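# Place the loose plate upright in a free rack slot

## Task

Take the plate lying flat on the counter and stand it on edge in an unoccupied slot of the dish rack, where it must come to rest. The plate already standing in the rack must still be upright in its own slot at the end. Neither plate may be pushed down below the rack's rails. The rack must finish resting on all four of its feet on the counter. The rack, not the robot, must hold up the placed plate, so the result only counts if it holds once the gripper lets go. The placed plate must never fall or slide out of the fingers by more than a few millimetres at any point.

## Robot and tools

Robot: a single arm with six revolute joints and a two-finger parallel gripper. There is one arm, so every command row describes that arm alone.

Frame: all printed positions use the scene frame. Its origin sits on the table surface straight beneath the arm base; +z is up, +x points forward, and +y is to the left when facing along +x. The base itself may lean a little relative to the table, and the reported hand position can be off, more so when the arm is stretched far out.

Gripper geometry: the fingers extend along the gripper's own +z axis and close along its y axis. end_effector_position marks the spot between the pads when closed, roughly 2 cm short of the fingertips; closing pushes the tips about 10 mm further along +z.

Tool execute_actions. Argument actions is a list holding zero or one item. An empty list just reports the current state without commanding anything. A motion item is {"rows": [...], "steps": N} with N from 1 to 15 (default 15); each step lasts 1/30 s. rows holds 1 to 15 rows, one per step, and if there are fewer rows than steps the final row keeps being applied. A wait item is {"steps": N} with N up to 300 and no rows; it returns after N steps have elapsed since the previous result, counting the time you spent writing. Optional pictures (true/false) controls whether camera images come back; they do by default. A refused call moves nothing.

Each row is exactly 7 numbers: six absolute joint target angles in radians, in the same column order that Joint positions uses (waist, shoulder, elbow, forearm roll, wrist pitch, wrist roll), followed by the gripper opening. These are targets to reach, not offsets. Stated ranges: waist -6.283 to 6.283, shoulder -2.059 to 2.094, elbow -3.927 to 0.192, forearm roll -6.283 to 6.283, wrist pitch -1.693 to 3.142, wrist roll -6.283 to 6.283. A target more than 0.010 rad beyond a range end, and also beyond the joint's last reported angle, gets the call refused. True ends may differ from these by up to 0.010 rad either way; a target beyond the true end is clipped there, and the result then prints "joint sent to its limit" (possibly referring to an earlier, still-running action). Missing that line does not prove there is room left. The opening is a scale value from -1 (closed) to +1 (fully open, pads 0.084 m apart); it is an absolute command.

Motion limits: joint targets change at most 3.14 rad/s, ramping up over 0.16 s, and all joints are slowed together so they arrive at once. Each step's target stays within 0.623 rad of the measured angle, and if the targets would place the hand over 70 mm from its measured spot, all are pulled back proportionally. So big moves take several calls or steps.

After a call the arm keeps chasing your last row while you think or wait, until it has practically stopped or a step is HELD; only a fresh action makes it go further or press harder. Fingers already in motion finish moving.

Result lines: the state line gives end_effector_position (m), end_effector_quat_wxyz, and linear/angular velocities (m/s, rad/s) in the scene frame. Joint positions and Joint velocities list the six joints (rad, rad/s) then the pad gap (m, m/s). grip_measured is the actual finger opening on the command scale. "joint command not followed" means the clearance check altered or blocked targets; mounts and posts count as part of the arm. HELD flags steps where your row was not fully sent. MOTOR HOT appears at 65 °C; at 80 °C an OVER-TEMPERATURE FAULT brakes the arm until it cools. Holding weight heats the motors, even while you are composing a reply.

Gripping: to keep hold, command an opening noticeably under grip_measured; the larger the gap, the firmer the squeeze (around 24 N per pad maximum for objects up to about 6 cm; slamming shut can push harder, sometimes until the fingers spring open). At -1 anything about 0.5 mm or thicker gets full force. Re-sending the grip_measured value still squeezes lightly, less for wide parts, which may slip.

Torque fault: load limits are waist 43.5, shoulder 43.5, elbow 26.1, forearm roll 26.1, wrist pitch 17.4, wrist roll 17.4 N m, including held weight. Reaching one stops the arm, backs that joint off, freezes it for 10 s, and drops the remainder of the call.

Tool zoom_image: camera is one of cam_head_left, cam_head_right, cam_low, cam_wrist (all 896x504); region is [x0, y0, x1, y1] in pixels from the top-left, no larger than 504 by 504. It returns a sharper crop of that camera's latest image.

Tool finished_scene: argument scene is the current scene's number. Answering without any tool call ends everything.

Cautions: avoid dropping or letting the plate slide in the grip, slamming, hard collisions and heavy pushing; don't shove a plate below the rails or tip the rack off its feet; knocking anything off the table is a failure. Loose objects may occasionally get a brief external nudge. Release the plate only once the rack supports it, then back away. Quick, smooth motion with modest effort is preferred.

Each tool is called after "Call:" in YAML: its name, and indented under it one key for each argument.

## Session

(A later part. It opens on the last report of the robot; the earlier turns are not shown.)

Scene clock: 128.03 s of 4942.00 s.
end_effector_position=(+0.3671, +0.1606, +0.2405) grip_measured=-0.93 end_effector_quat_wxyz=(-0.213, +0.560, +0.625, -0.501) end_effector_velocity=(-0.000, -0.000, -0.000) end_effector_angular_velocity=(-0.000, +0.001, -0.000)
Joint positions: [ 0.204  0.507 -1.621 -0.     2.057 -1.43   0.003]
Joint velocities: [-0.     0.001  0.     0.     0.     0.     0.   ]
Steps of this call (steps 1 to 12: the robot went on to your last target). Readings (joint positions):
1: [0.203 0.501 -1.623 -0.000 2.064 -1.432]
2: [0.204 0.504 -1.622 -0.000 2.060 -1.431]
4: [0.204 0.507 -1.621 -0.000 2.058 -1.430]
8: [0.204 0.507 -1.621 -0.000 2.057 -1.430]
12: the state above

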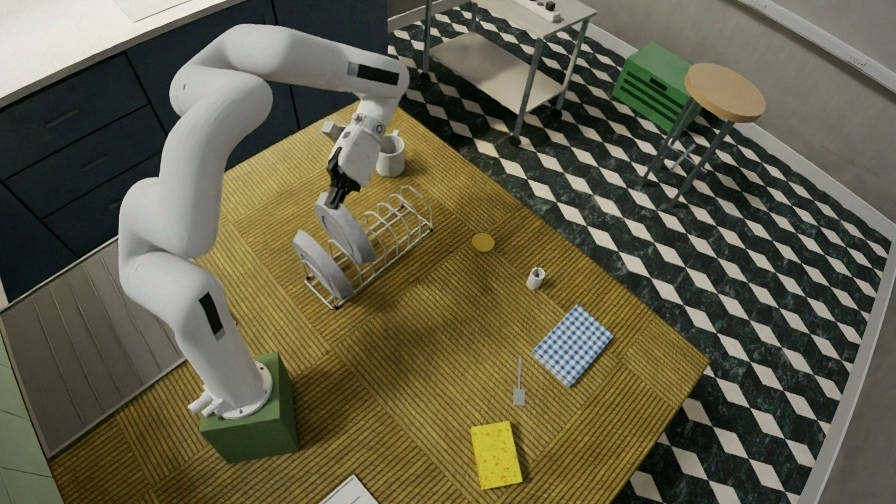

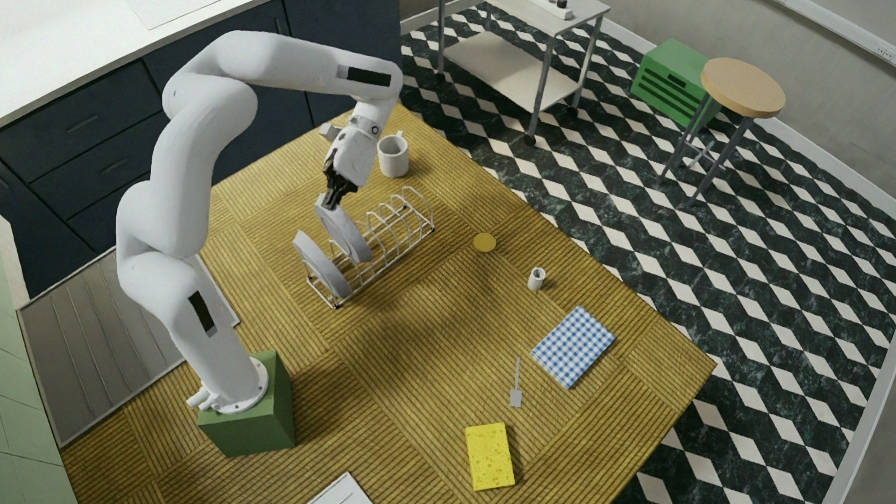

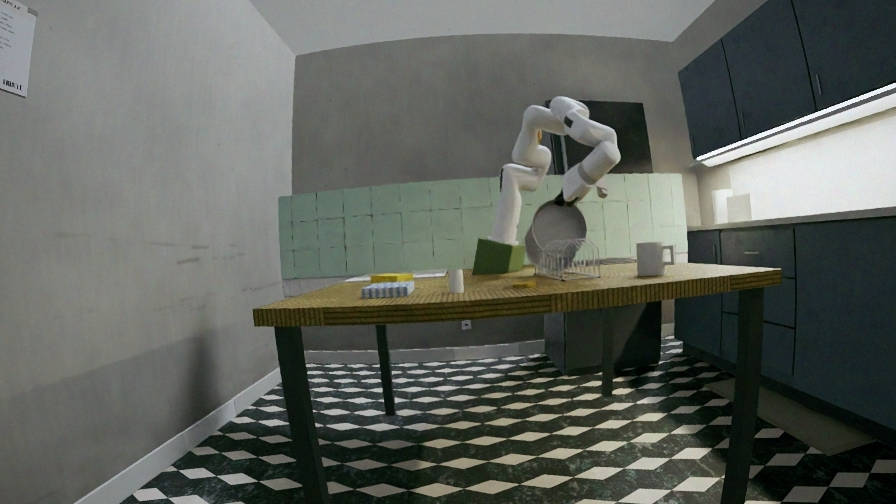

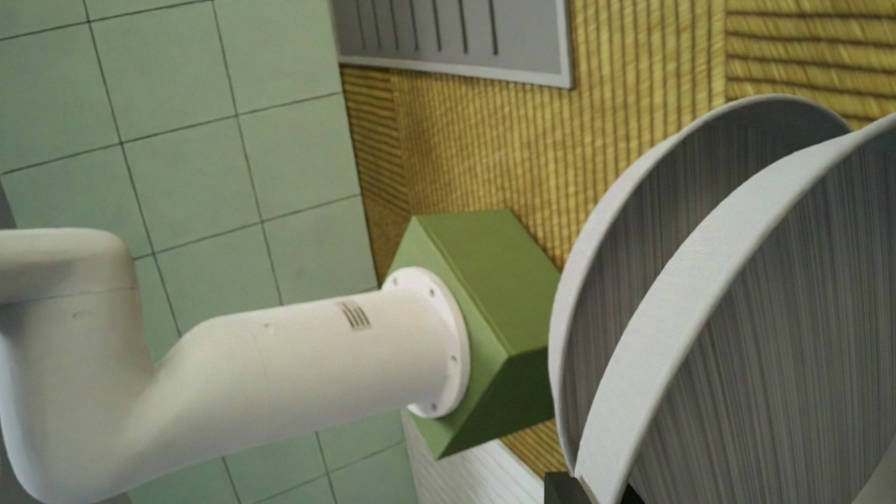

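In the slot. Continue.

Call:
execute_actions:
  actions:
    - {"rows":[[0.205,0.511,-1.621,0,2.053,-1.428,-1],[0.206,0.515,-1.62,0,2.048,-1.427,-1],[0.207,0.519,-1.62,0,2.044,-1.425,-1],[0.208,0.523,-1.62,0,2.04,-1.423,-1],[0.209,0.527,-1.619,0,2.035,-1.422,-1],[0.21,0.531,-1.619,0,2.031,-1.42,-1],[0.211,0.535,-1.619,0,2.027,-1.418,-1],[0.213,0.54,-1.618,0,2.021,-1.417,-1],[0.214,0.544,-1.618,0,2.017,-1.415,-1],[0.215,0.548,-1.618,0,2.013,-1.413,-1],[0.216,0.552,-1.617,0,2.008,-1.412,-1],[0.217,0.556,-1.617,0,2.004,-1.41,-1],[0.218,0.56,-1.617,0,2.0,-1.408,-1],[0.219,0.564,-1.616,0,1.995,-1.407,-1],[0.22,0.568,-1.616,0,1.991,-1.405,-1]],"steps":15}
  pictures: false

Call:
execute_actions:
  actions:
    - {"steps":12}

Call:
zoom_image:
  camera: "cam_low"
  region: [510, 190, 610, 290]

Call:
zoom_image:
  camera: "cam_head_left"
  region: [290, 190, 410, 310]

Scene clock: 131.90 s of 4942.00 s.
end_effector_position=(+0.3671, +0.1604, +0.2103) grip_measured=-0.93 end_effector_quat_wxyz=(-0.206, +0.561, +0.622, -0.505) end_effector_velocity=(+0.000, +0.000, -0.068) end_effector_angular_velocity=(-0.030, -0.019, +0.010)
Joint positions: [ 0.218  0.559 -1.616 -0.     2.001 -1.409  0.003]
Joint velocities: [ 0.029  0.115  0.009  0.001 -0.131  0.046 -0.   ]
Steps of this call (steps 1 to 30: the robot went on to your last target; steps 31 to 101: nothing new was sent; steps 102 to 116: all 15 steps of this action). Readings (joint positions):
102: [0.204 0.507 -1.621 0.000 2.057 -1.430]
103: [0.204 0.508 -1.621 -0.000 2.056 -1.429]
105: [0.206 0.513 -1.621 -0.000 2.049 -1.427]
109: [0.210 0.529 -1.620 0.000 2.033 -1.421]
116: the state above

Scene clock: 132.30 s of 4942.00 s.
end_effector_position=(+0.3671, +0.1604, +0.2050) grip_measured=-0.93 end_effector_quat_wxyz=(-0.204, +0.562, +0.622, -0.506) end_effector_velocity=(-0.000, +0.001, +0.000) end_effector_angular_velocity=(+0.001, +0.001, -0.000)
Joint positions: [ 0.22   0.568 -1.616 -0.     1.991 -1.405  0.003]
Joint velocities: [ 0.001  0.    -0.001  0.001  0.001 -0.     0.   ]
Steps of this call (steps 1 to 12: the robot went on to your last target). Readings (joint positions):
1: [0.219 0.563 -1.616 -0.000 1.997 -1.407]
2: [0.219 0.566 -1.616 -0.000 1.994 -1.406]
4: [0.220 0.569 -1.615 -0.000 1.991 -1.405]
8: [0.220 0.568 -1.616 -0.000 1.991 -1.405]
12: the state above

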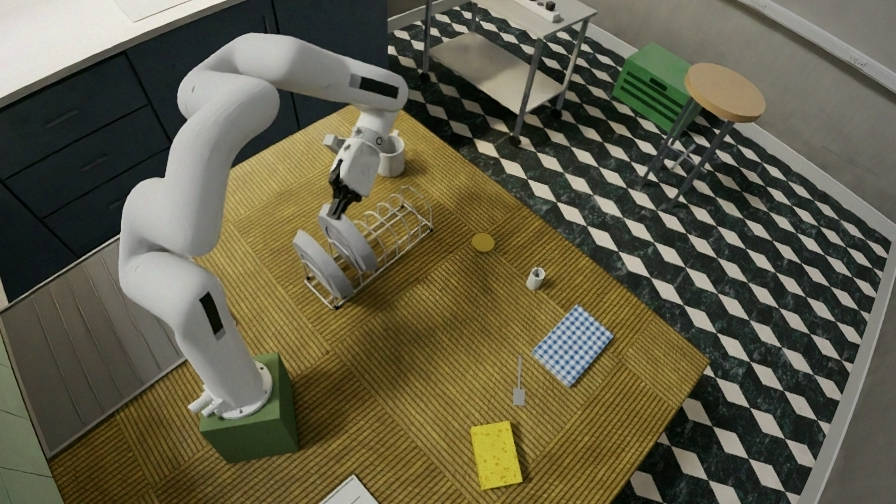

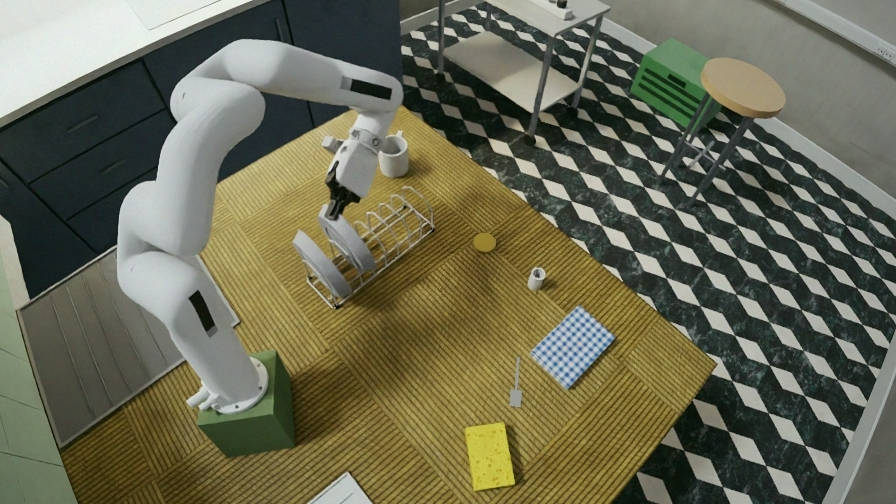

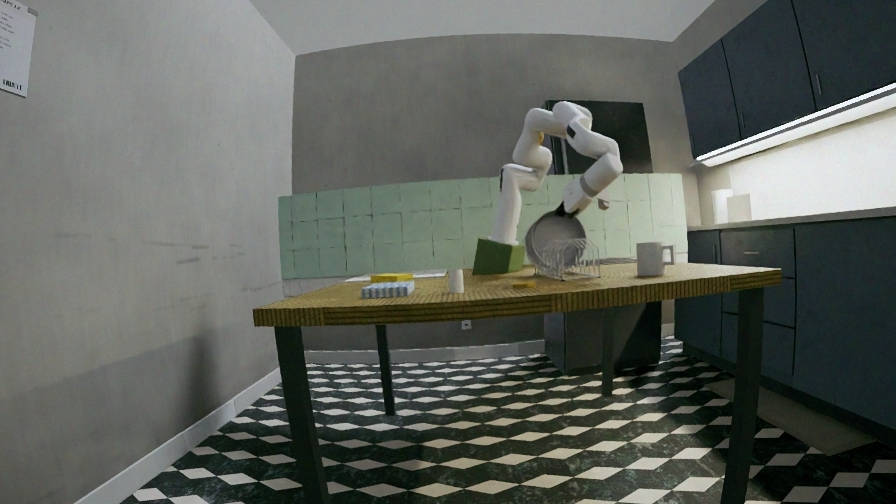

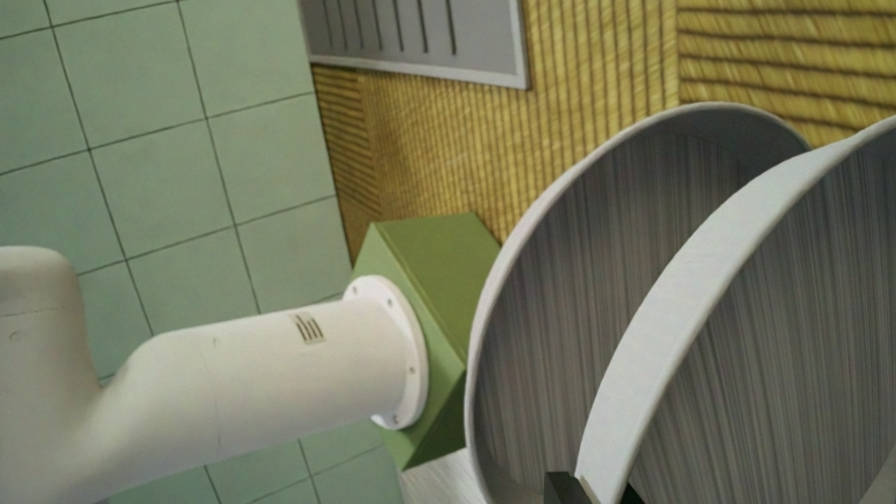

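Region (510, 190, 610, 290) of cam_low's 896x504 image, scaled by 5.040, with more detail than that image has.

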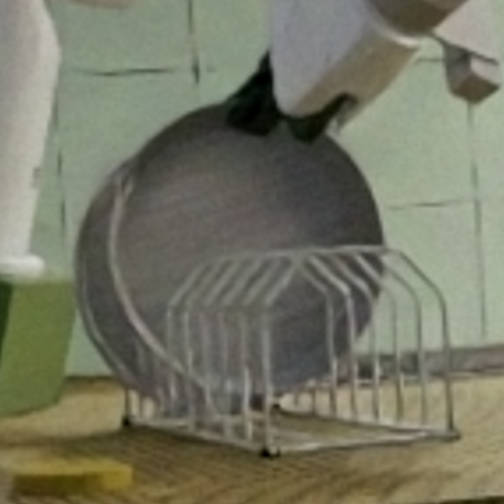

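Region (290, 190, 410, 310) of cam_head_left's 896x504 image, scaled by 4.200, with more detail than that image has.

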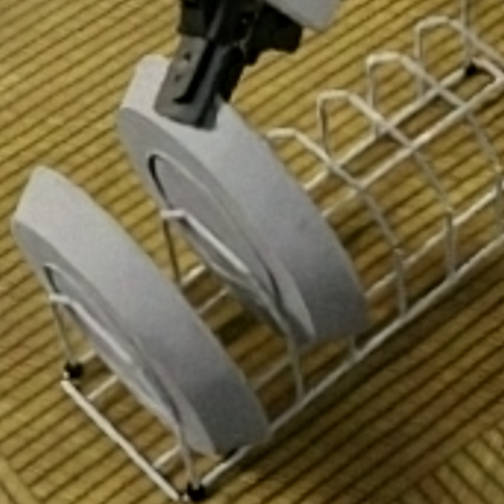

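Call:
execute_actions:
  actions:
    - {"rows":[[0.2205,0.57,-1.616,0,1.989,-1.404,-1],[0.221,0.572,-1.616,0,1.987,-1.403,-1],[0.2215,0.574,-1.616,0,1.985,-1.403,-1],[0.222,0.576,-1.616,0,1.983,-1.402,-1],[0.2225,0.578,-1.616,0,1.981,-1.401,-1],[0.223,0.58,-1.616,0,1.979,-1.4,-1],[0.2235,0.582,-1.616,0,1.977,-1.4,-1],[0.224,0.584,-1.616,0,1.975,-1.399,-1],[0.2245,0.586,-1.616,0,1.973,-1.398,-1],[0.225,0.588,-1.616,0,1.971,-1.397,-1],[0.2255,0.59,-1.616,0,1.969,-1.397,-1]],"steps":15}
  pictures: false

Call:
execute_actions:
  actions:
    - {"steps":12}

Call:
zoom_image:
  camera: "cam_low"
  region: [510, 190, 610, 290]

Scene clock: 136.53 s of 4942.00 s.
end_effector_position=(+0.3667, +0.1604, +0.1929) grip_measured=-0.93 end_effector_quat_wxyz=(-0.202, +0.562, +0.621, -0.508) end_effector_velocity=(+0.002, +0.000, -0.002) end_effector_angular_velocity=(+0.001, -0.007, +0.001)
Joint positions: [ 0.226  0.59  -1.616 -0.     1.969 -1.397  0.003]
Joint velocities: [-0.     0.002 -0.003 -0.    -0.006  0.002 -0.   ]
Steps of this call (steps 1 to 30: the robot went on to your last target; steps 31 to 112: nothing new was sent; steps 113 to 127: all 15 steps of this action). Readings (joint positions):
113: [0.220 0.568 -1.616 0.000 1.991 -1.405]
114: [0.220 0.568 -1.616 -0.000 1.991 -1.405]
116: [0.221 0.571 -1.617 -0.000 1.988 -1.403]
120: [0.223 0.579 -1.616 0.000 1.980 -1.401]
127: the state above

Scene clock: 136.93 s of 4942.00 s.
end_effector_position=(+0.3669, +0.1604, +0.1929) grip_measured=-0.93 end_effector_quat_wxyz=(-0.202, +0.562, +0.621, -0.507) end_effector_velocity=(-0.000, -0.000, -0.000) end_effector_angular_velocity=(-0.000, +0.000, -0.001)
Joint positions: [ 0.225  0.59  -1.616 -0.     1.969 -1.397  0.003]
Joint velocities: [-0.     0.     0.001  0.    -0.     0.     0.   ]
Steps of this call (steps 1 to 12: the robot went on to your last target). Readings (joint positions):
1: [0.226 0.590 -1.616 -0.000 1.969 -1.397]
2: [0.225 0.590 -1.616 -0.000 1.969 -1.397]
4: [0.225 0.590 -1.616 -0.000 1.969 -1.397]
8: [0.225 0.590 -1.616 -0.000 1.969 -1.397]
12: the state above

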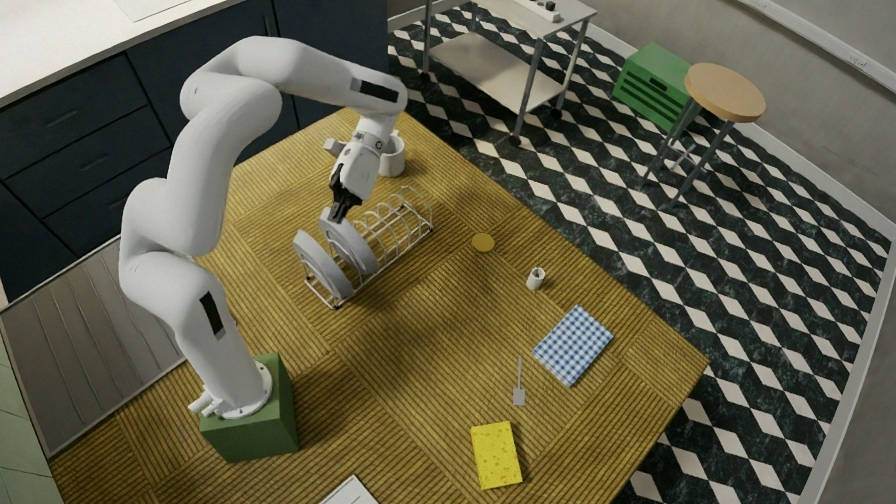

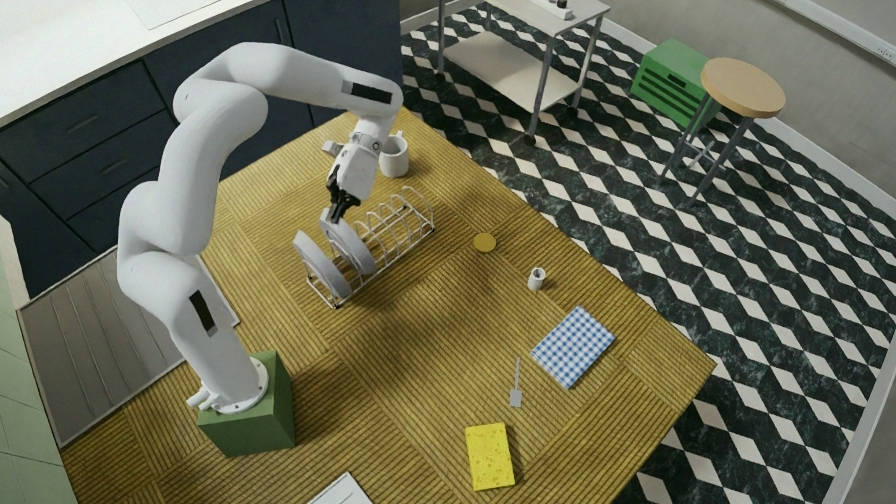

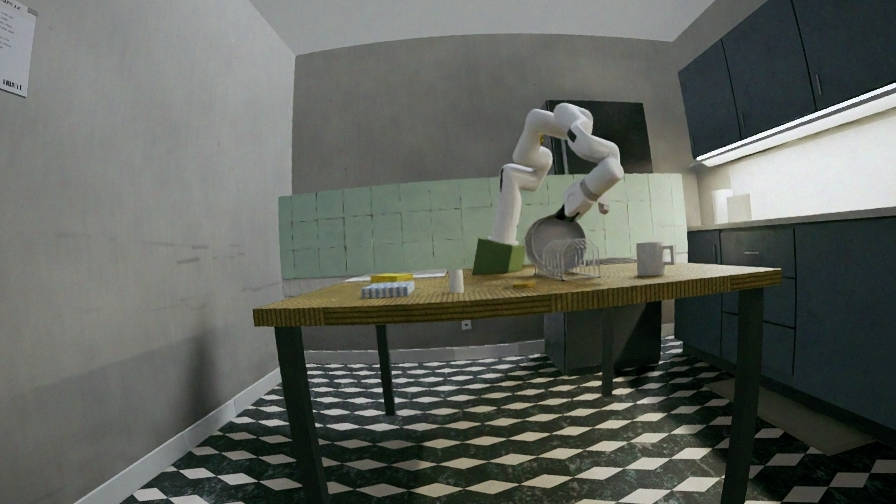

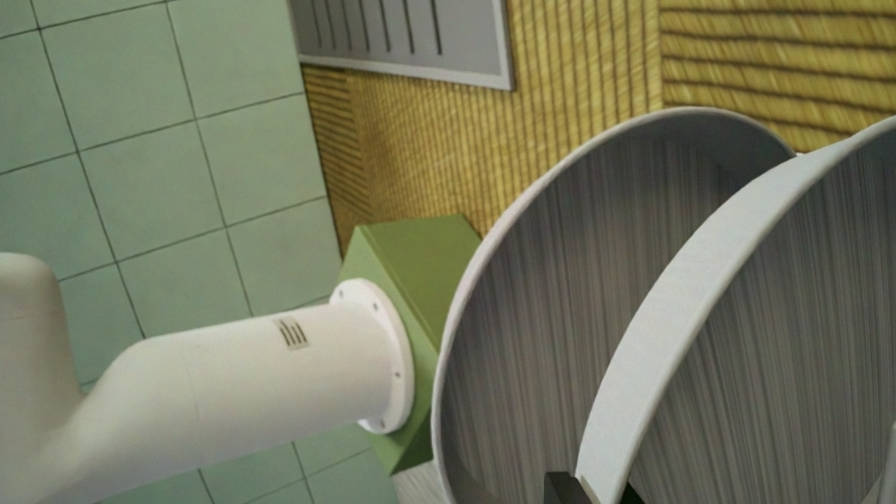

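Region (510, 190, 610, 290) of cam_low's 896x504 image, scaled by 5.040, with more detail than that image has.

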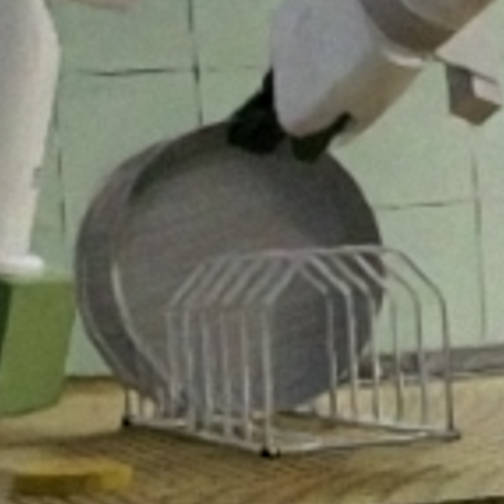

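A few more mm, slowly.

Call:
execute_actions:
  actions:
    - {"rows":[[0.226,0.591,-1.616,0,1.968,-1.396,-1],[0.226,0.592,-1.616,0,1.967,-1.396,-1],[0.226,0.593,-1.616,0,1.966,-1.396,-1],[0.2265,0.594,-1.616,0,1.965,-1.395,-1],[0.2265,0.595,-1.616,0,1.964,-1.395,-1],[0.227,0.596,-1.616,0,1.963,-1.395,-1],[0.227,0.597,-1.616,0,1.962,-1.394,-1],[0.2275,0.598,-1.616,0,1.961,-1.394,-1],[0.2275,0.599,-1.616,0,1.96,-1.394,-1]],"steps":15}
  pictures: false

Call:
execute_actions:
  actions:
    - {"steps":8}
  pictures: false

Scene clock: 140.20 s of 4942.00 s.
end_effector_position=(+0.3669, +0.1604, +0.1903) grip_measured=-0.93 end_effector_quat_wxyz=(-0.201, +0.562, +0.621, -0.508) end_effector_velocity=(-0.001, -0.001, -0.002) end_effector_angular_velocity=(-0.001, +0.001, +0.000)
Joint positions: [ 0.227  0.596 -1.617 -0.001  1.965 -1.394  0.003]
Joint velocities: [ 0.     0.003  0.004 -0.    -0.005  0.     0.   ]
Steps of this call (steps 1 to 15: the robot went on to your last target; steps 16 to 83: nothing new was sent; steps 84 to 98: all 15 steps of this action). Readings (joint positions):
84: [0.226 0.590 -1.616 -0.000 1.969 -1.397]
85: [0.226 0.590 -1.616 0.000 1.969 -1.397]
87: [0.226 0.591 -1.616 0.000 1.967 -1.396]
91: [0.227 0.594 -1.617 -0.000 1.966 -1.395]
98: the state above

Scene clock: 140.47 s of 4942.00 s.
end_effector_position=(+0.3662, +0.1603, +0.1901) grip_measured=-0.93 end_effector_quat_wxyz=(-0.202, +0.562, +0.620, -0.509) end_effector_velocity=(-0.000, -0.001, -0.000) end_effector_angular_velocity=(-0.004, +0.005, -0.000)
Joint positions: [ 0.227  0.597 -1.617 -0.     1.967 -1.394  0.003]
Joint velocities: [ 0.     0.005 -0.003 -0.001  0.005  0.001  0.   ]
Steps of this call (steps 1 to 8: the robot went on to your last target). Readings (joint positions):
1: [0.227 0.596 -1.617 -0.001 1.965 -1.394]
2: [0.227 0.596 -1.617 -0.001 1.966 -1.394]
4: [0.227 0.596 -1.617 -0.000 1.966 -1.394]
8: the state above

Call:
execute_actions:
  actions:
    - {"rows":[[0.227,0.595,-1.616,0,1.964,-1.394,-0.95],[0.227,0.595,-1.616,0,1.964,-1.394,-0.92],[0.227,0.595,-1.616,0,1.964,-1.394,-0.9],[0.227,0.595,-1.616,0,1.964,-1.394,-0.88],[0.227,0.595,-1.616,0,1.964,-1.394,-0.85],[0.227,0.595,-1.616,0,1.964,-1.394,-0.82],[0.227,0.595,-1.616,0,1.964,-1.394,-0.78],[0.227,0.595,-1.616,0,1.964,-1.394,-0.74],[0.227,0.595,-1.616,0,1.964,-1.394,-0.7],[0.227,0.595,-1.616,0,1.964,-1.394,-0.65],[0.227,0.595,-1.616,0,1.964,-1.394,-0.6],[0.227,0.595,-1.616,0,1.964,-1.394,-0.55],[0.227,0.595,-1.616,0,1.964,-1.394,-0.5]],"steps":15}

Call:
execute_actions:
  actions:
    - {"rows":[[0.227,0.603,-1.636,0,1.976,-1.394,-0.5],[0.227,0.612,-1.656,0,1.987,-1.394,-0.5],[0.227,0.62,-1.676,0,1.999,-1.394,-0.5],[0.227,0.629,-1.696,0,2.01,-1.394,-0.5],[0.227,0.637,-1.716,0,2.022,-1.394,-0.5],[0.227,0.646,-1.736,0,2.033,-1.394,-0.5],[0.227,0.654,-1.756,0,2.045,-1.394,-0.5],[0.227,0.663,-1.776,0,2.056,-1.394,-0.5],[0.227,0.671,-1.796,0,2.068,-1.394,-0.5],[0.227,0.68,-1.816,0,2.079,-1.394,-0.5],[0.227,0.688,-1.836,0,2.091,-1.394,-0.5],[0.227,0.697,-1.856,0,2.102,-1.394,-0.5]],"steps":15}
  pictures: false

Call:
execute_actions:
  actions:
    - {"steps":20}

Call:
zoom_image:
  camera: "cam_head_left"
  region: [280, 170, 440, 320]

Scene clock: 146.43 s of 4942.00 s.
end_effector_position=(+0.3658, +0.1603, +0.1880) grip_measured=-0.52 end_effector_quat_wxyz=(-0.202, +0.562, +0.620, -0.509) end_effector_velocity=(+0.011, +0.004, +0.016) end_effector_angular_velocity=(+0.010, -0.034, +0.006)
Joint positions: [ 0.228  0.599 -1.614  0.001  1.961 -1.394  0.021]
Joint velocities: [-0.004 -0.027 -0.027 -0.005  0.018 -0.001  0.007]
Steps of this call (steps 1 to 15: the robot went on to your last target; steps 16 to 100: nothing new was sent; then 2.13 s passed at rest; steps 101 to 115: all 15 steps of this action). Readings (joint positions):
101: [0.227 0.598 -1.616 -0.000 1.968 -1.394]
102: [0.227 0.598 -1.616 0.000 1.968 -1.394]
104: [0.227 0.597 -1.614 0.001 1.967 -1.394]
108: [0.228 0.600 -1.611 0.002 1.961 -1.394]
115: the state above

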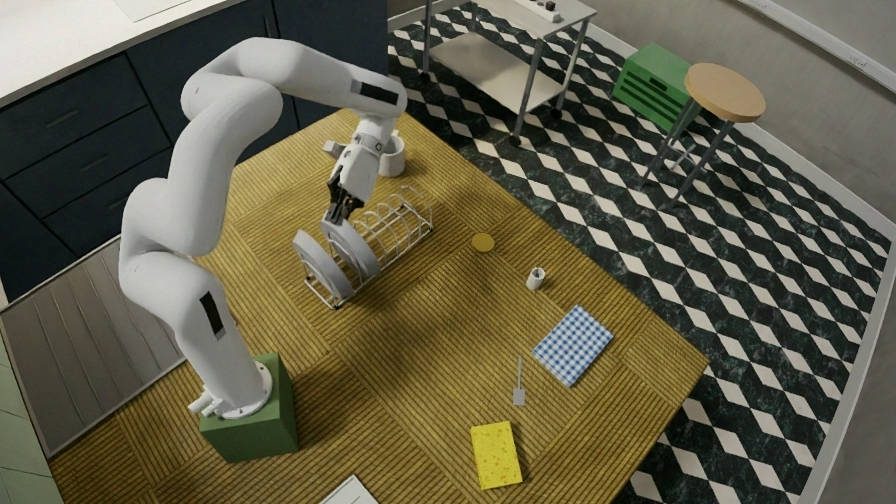

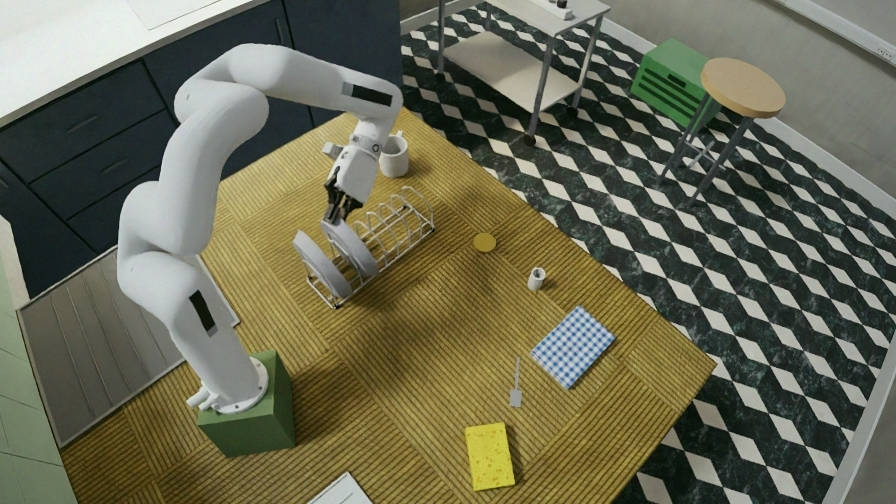

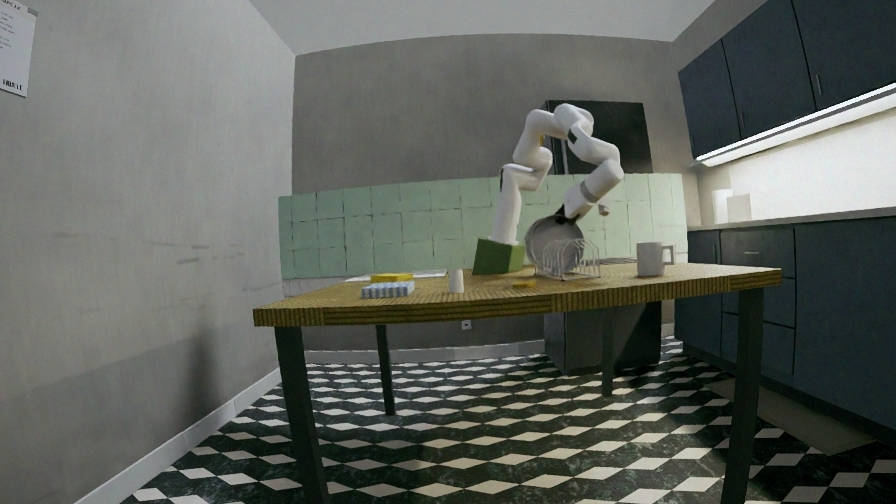

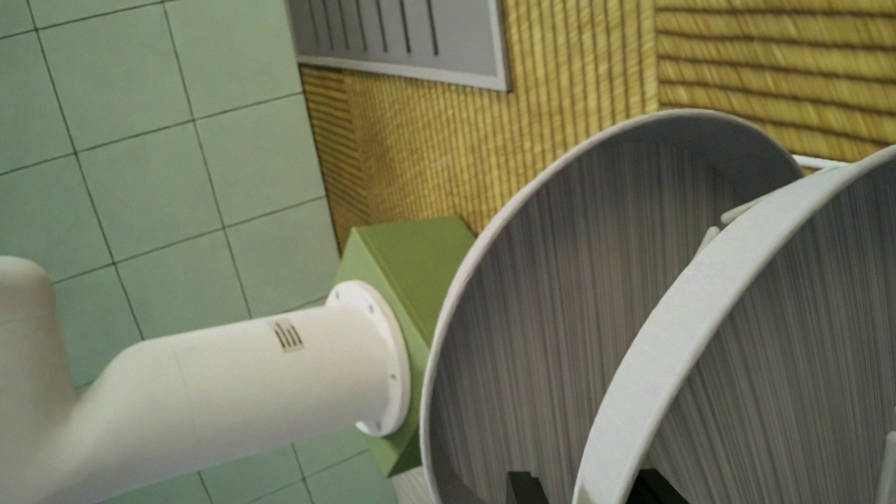

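Scene clock: 146.93 s of 4942.00 s.
end_effector_position=(+0.3992, +0.1767, +0.2072) grip_measured=-0.52 end_effector_quat_wxyz=(-0.200, +0.563, +0.621, -0.507) end_effector_velocity=(+0.025, +0.013, +0.016) end_effector_angular_velocity=(+0.005, -0.011, +0.001)
Joint positions: [ 0.227  0.694 -1.85   0.     2.097 -1.394  0.021]
Joint velocities: [-0.001  0.074 -0.191  0.     0.105  0.    -0.   ]
Steps of this call (steps 1 to 15: all 15 steps of this action). Readings (joint positions):
1: [0.228 0.598 -1.614 0.001 1.962 -1.394]
2: [0.227 0.599 -1.619 0.000 1.966 -1.394]
4: [0.227 0.610 -1.646 0.000 1.982 -1.394]
8: [0.227 0.641 -1.724 0.000 2.026 -1.394]
15: the state above

Scene clock: 147.60 s of 4942.00 s.
end_effector_position=(+0.3997, +0.1770, +0.2078) grip_measured=-0.52 end_effector_quat_wxyz=(-0.201, +0.563, +0.621, -0.508) end_effector_velocity=(-0.000, -0.000, -0.000) end_effector_angular_velocity=(-0.001, +0.000, +0.001)
Joint positions: [ 0.227  0.697 -1.856  0.     2.102 -1.394  0.021]
Joint velocities: [ 0.     0.     0.    -0.001  0.     0.    -0.   ]
Steps of this call (steps 1 to 15: the robot went on to your last target; steps 16 to 20: nothing new was sent). Readings (joint positions):
1: [0.227 0.696 -1.854 0.000 2.100 -1.394]
2: [0.227 0.696 -1.855 0.000 2.101 -1.394]
4: [0.227 0.697 -1.855 0.000 2.102 -1.394]
8: [0.227 0.697 -1.855 0.000 2.102 -1.394]
20: the state above
The arm was judged still, so your last target was given up. Only a new action makes it travel on or press farther. Fingers that are still opening or closing keep moving.

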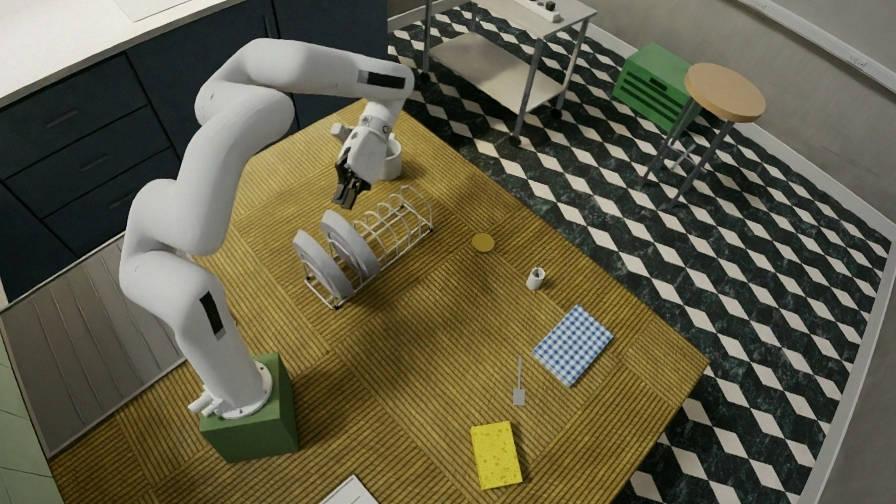

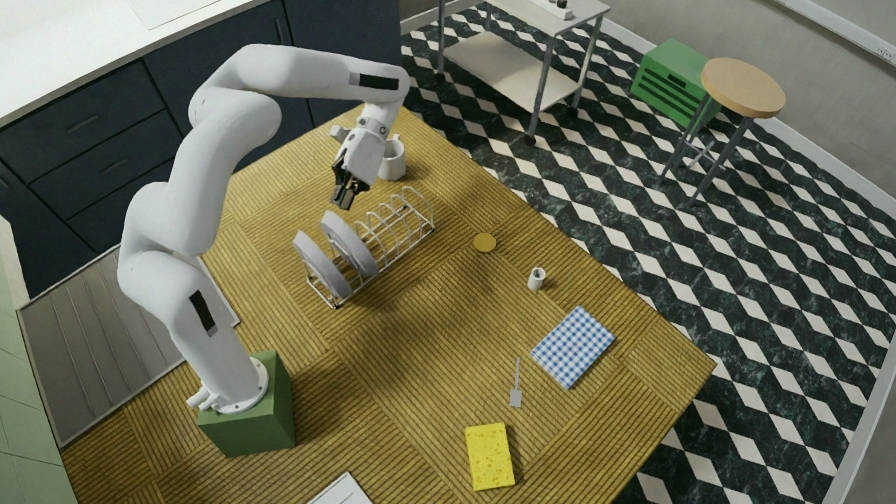

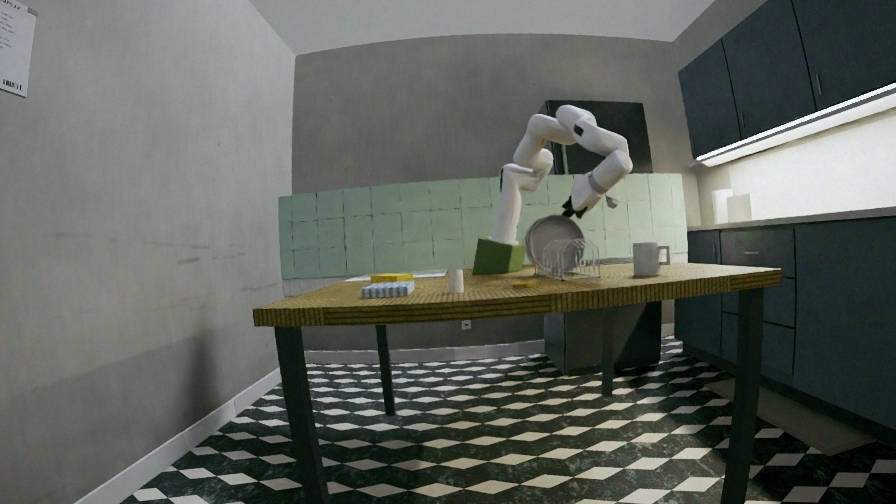

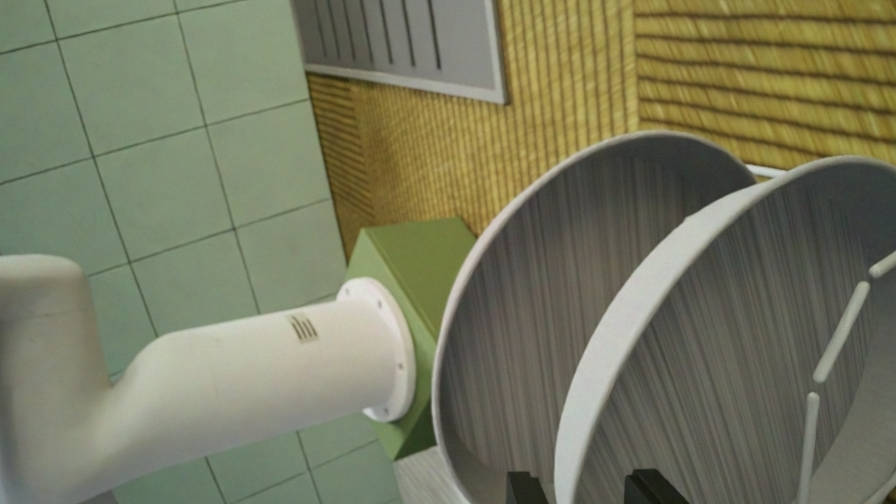

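Region (280, 170, 440, 320) of cam_head_left's 896x504 image, scaled by 3.150, with more detail than that image has; it fills the top 472 rows of this view, and the rest is white.

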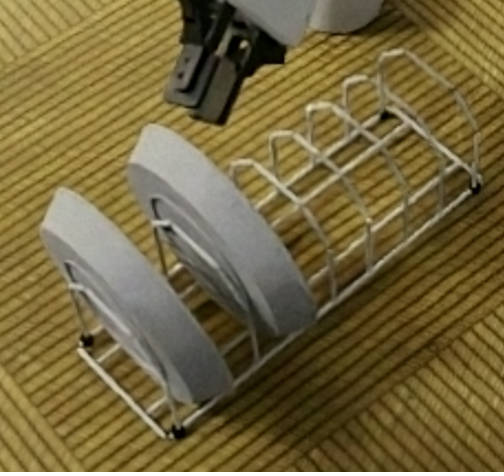

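Call:
finished_scene:
  scene: 1

The scene is finished: the task was done.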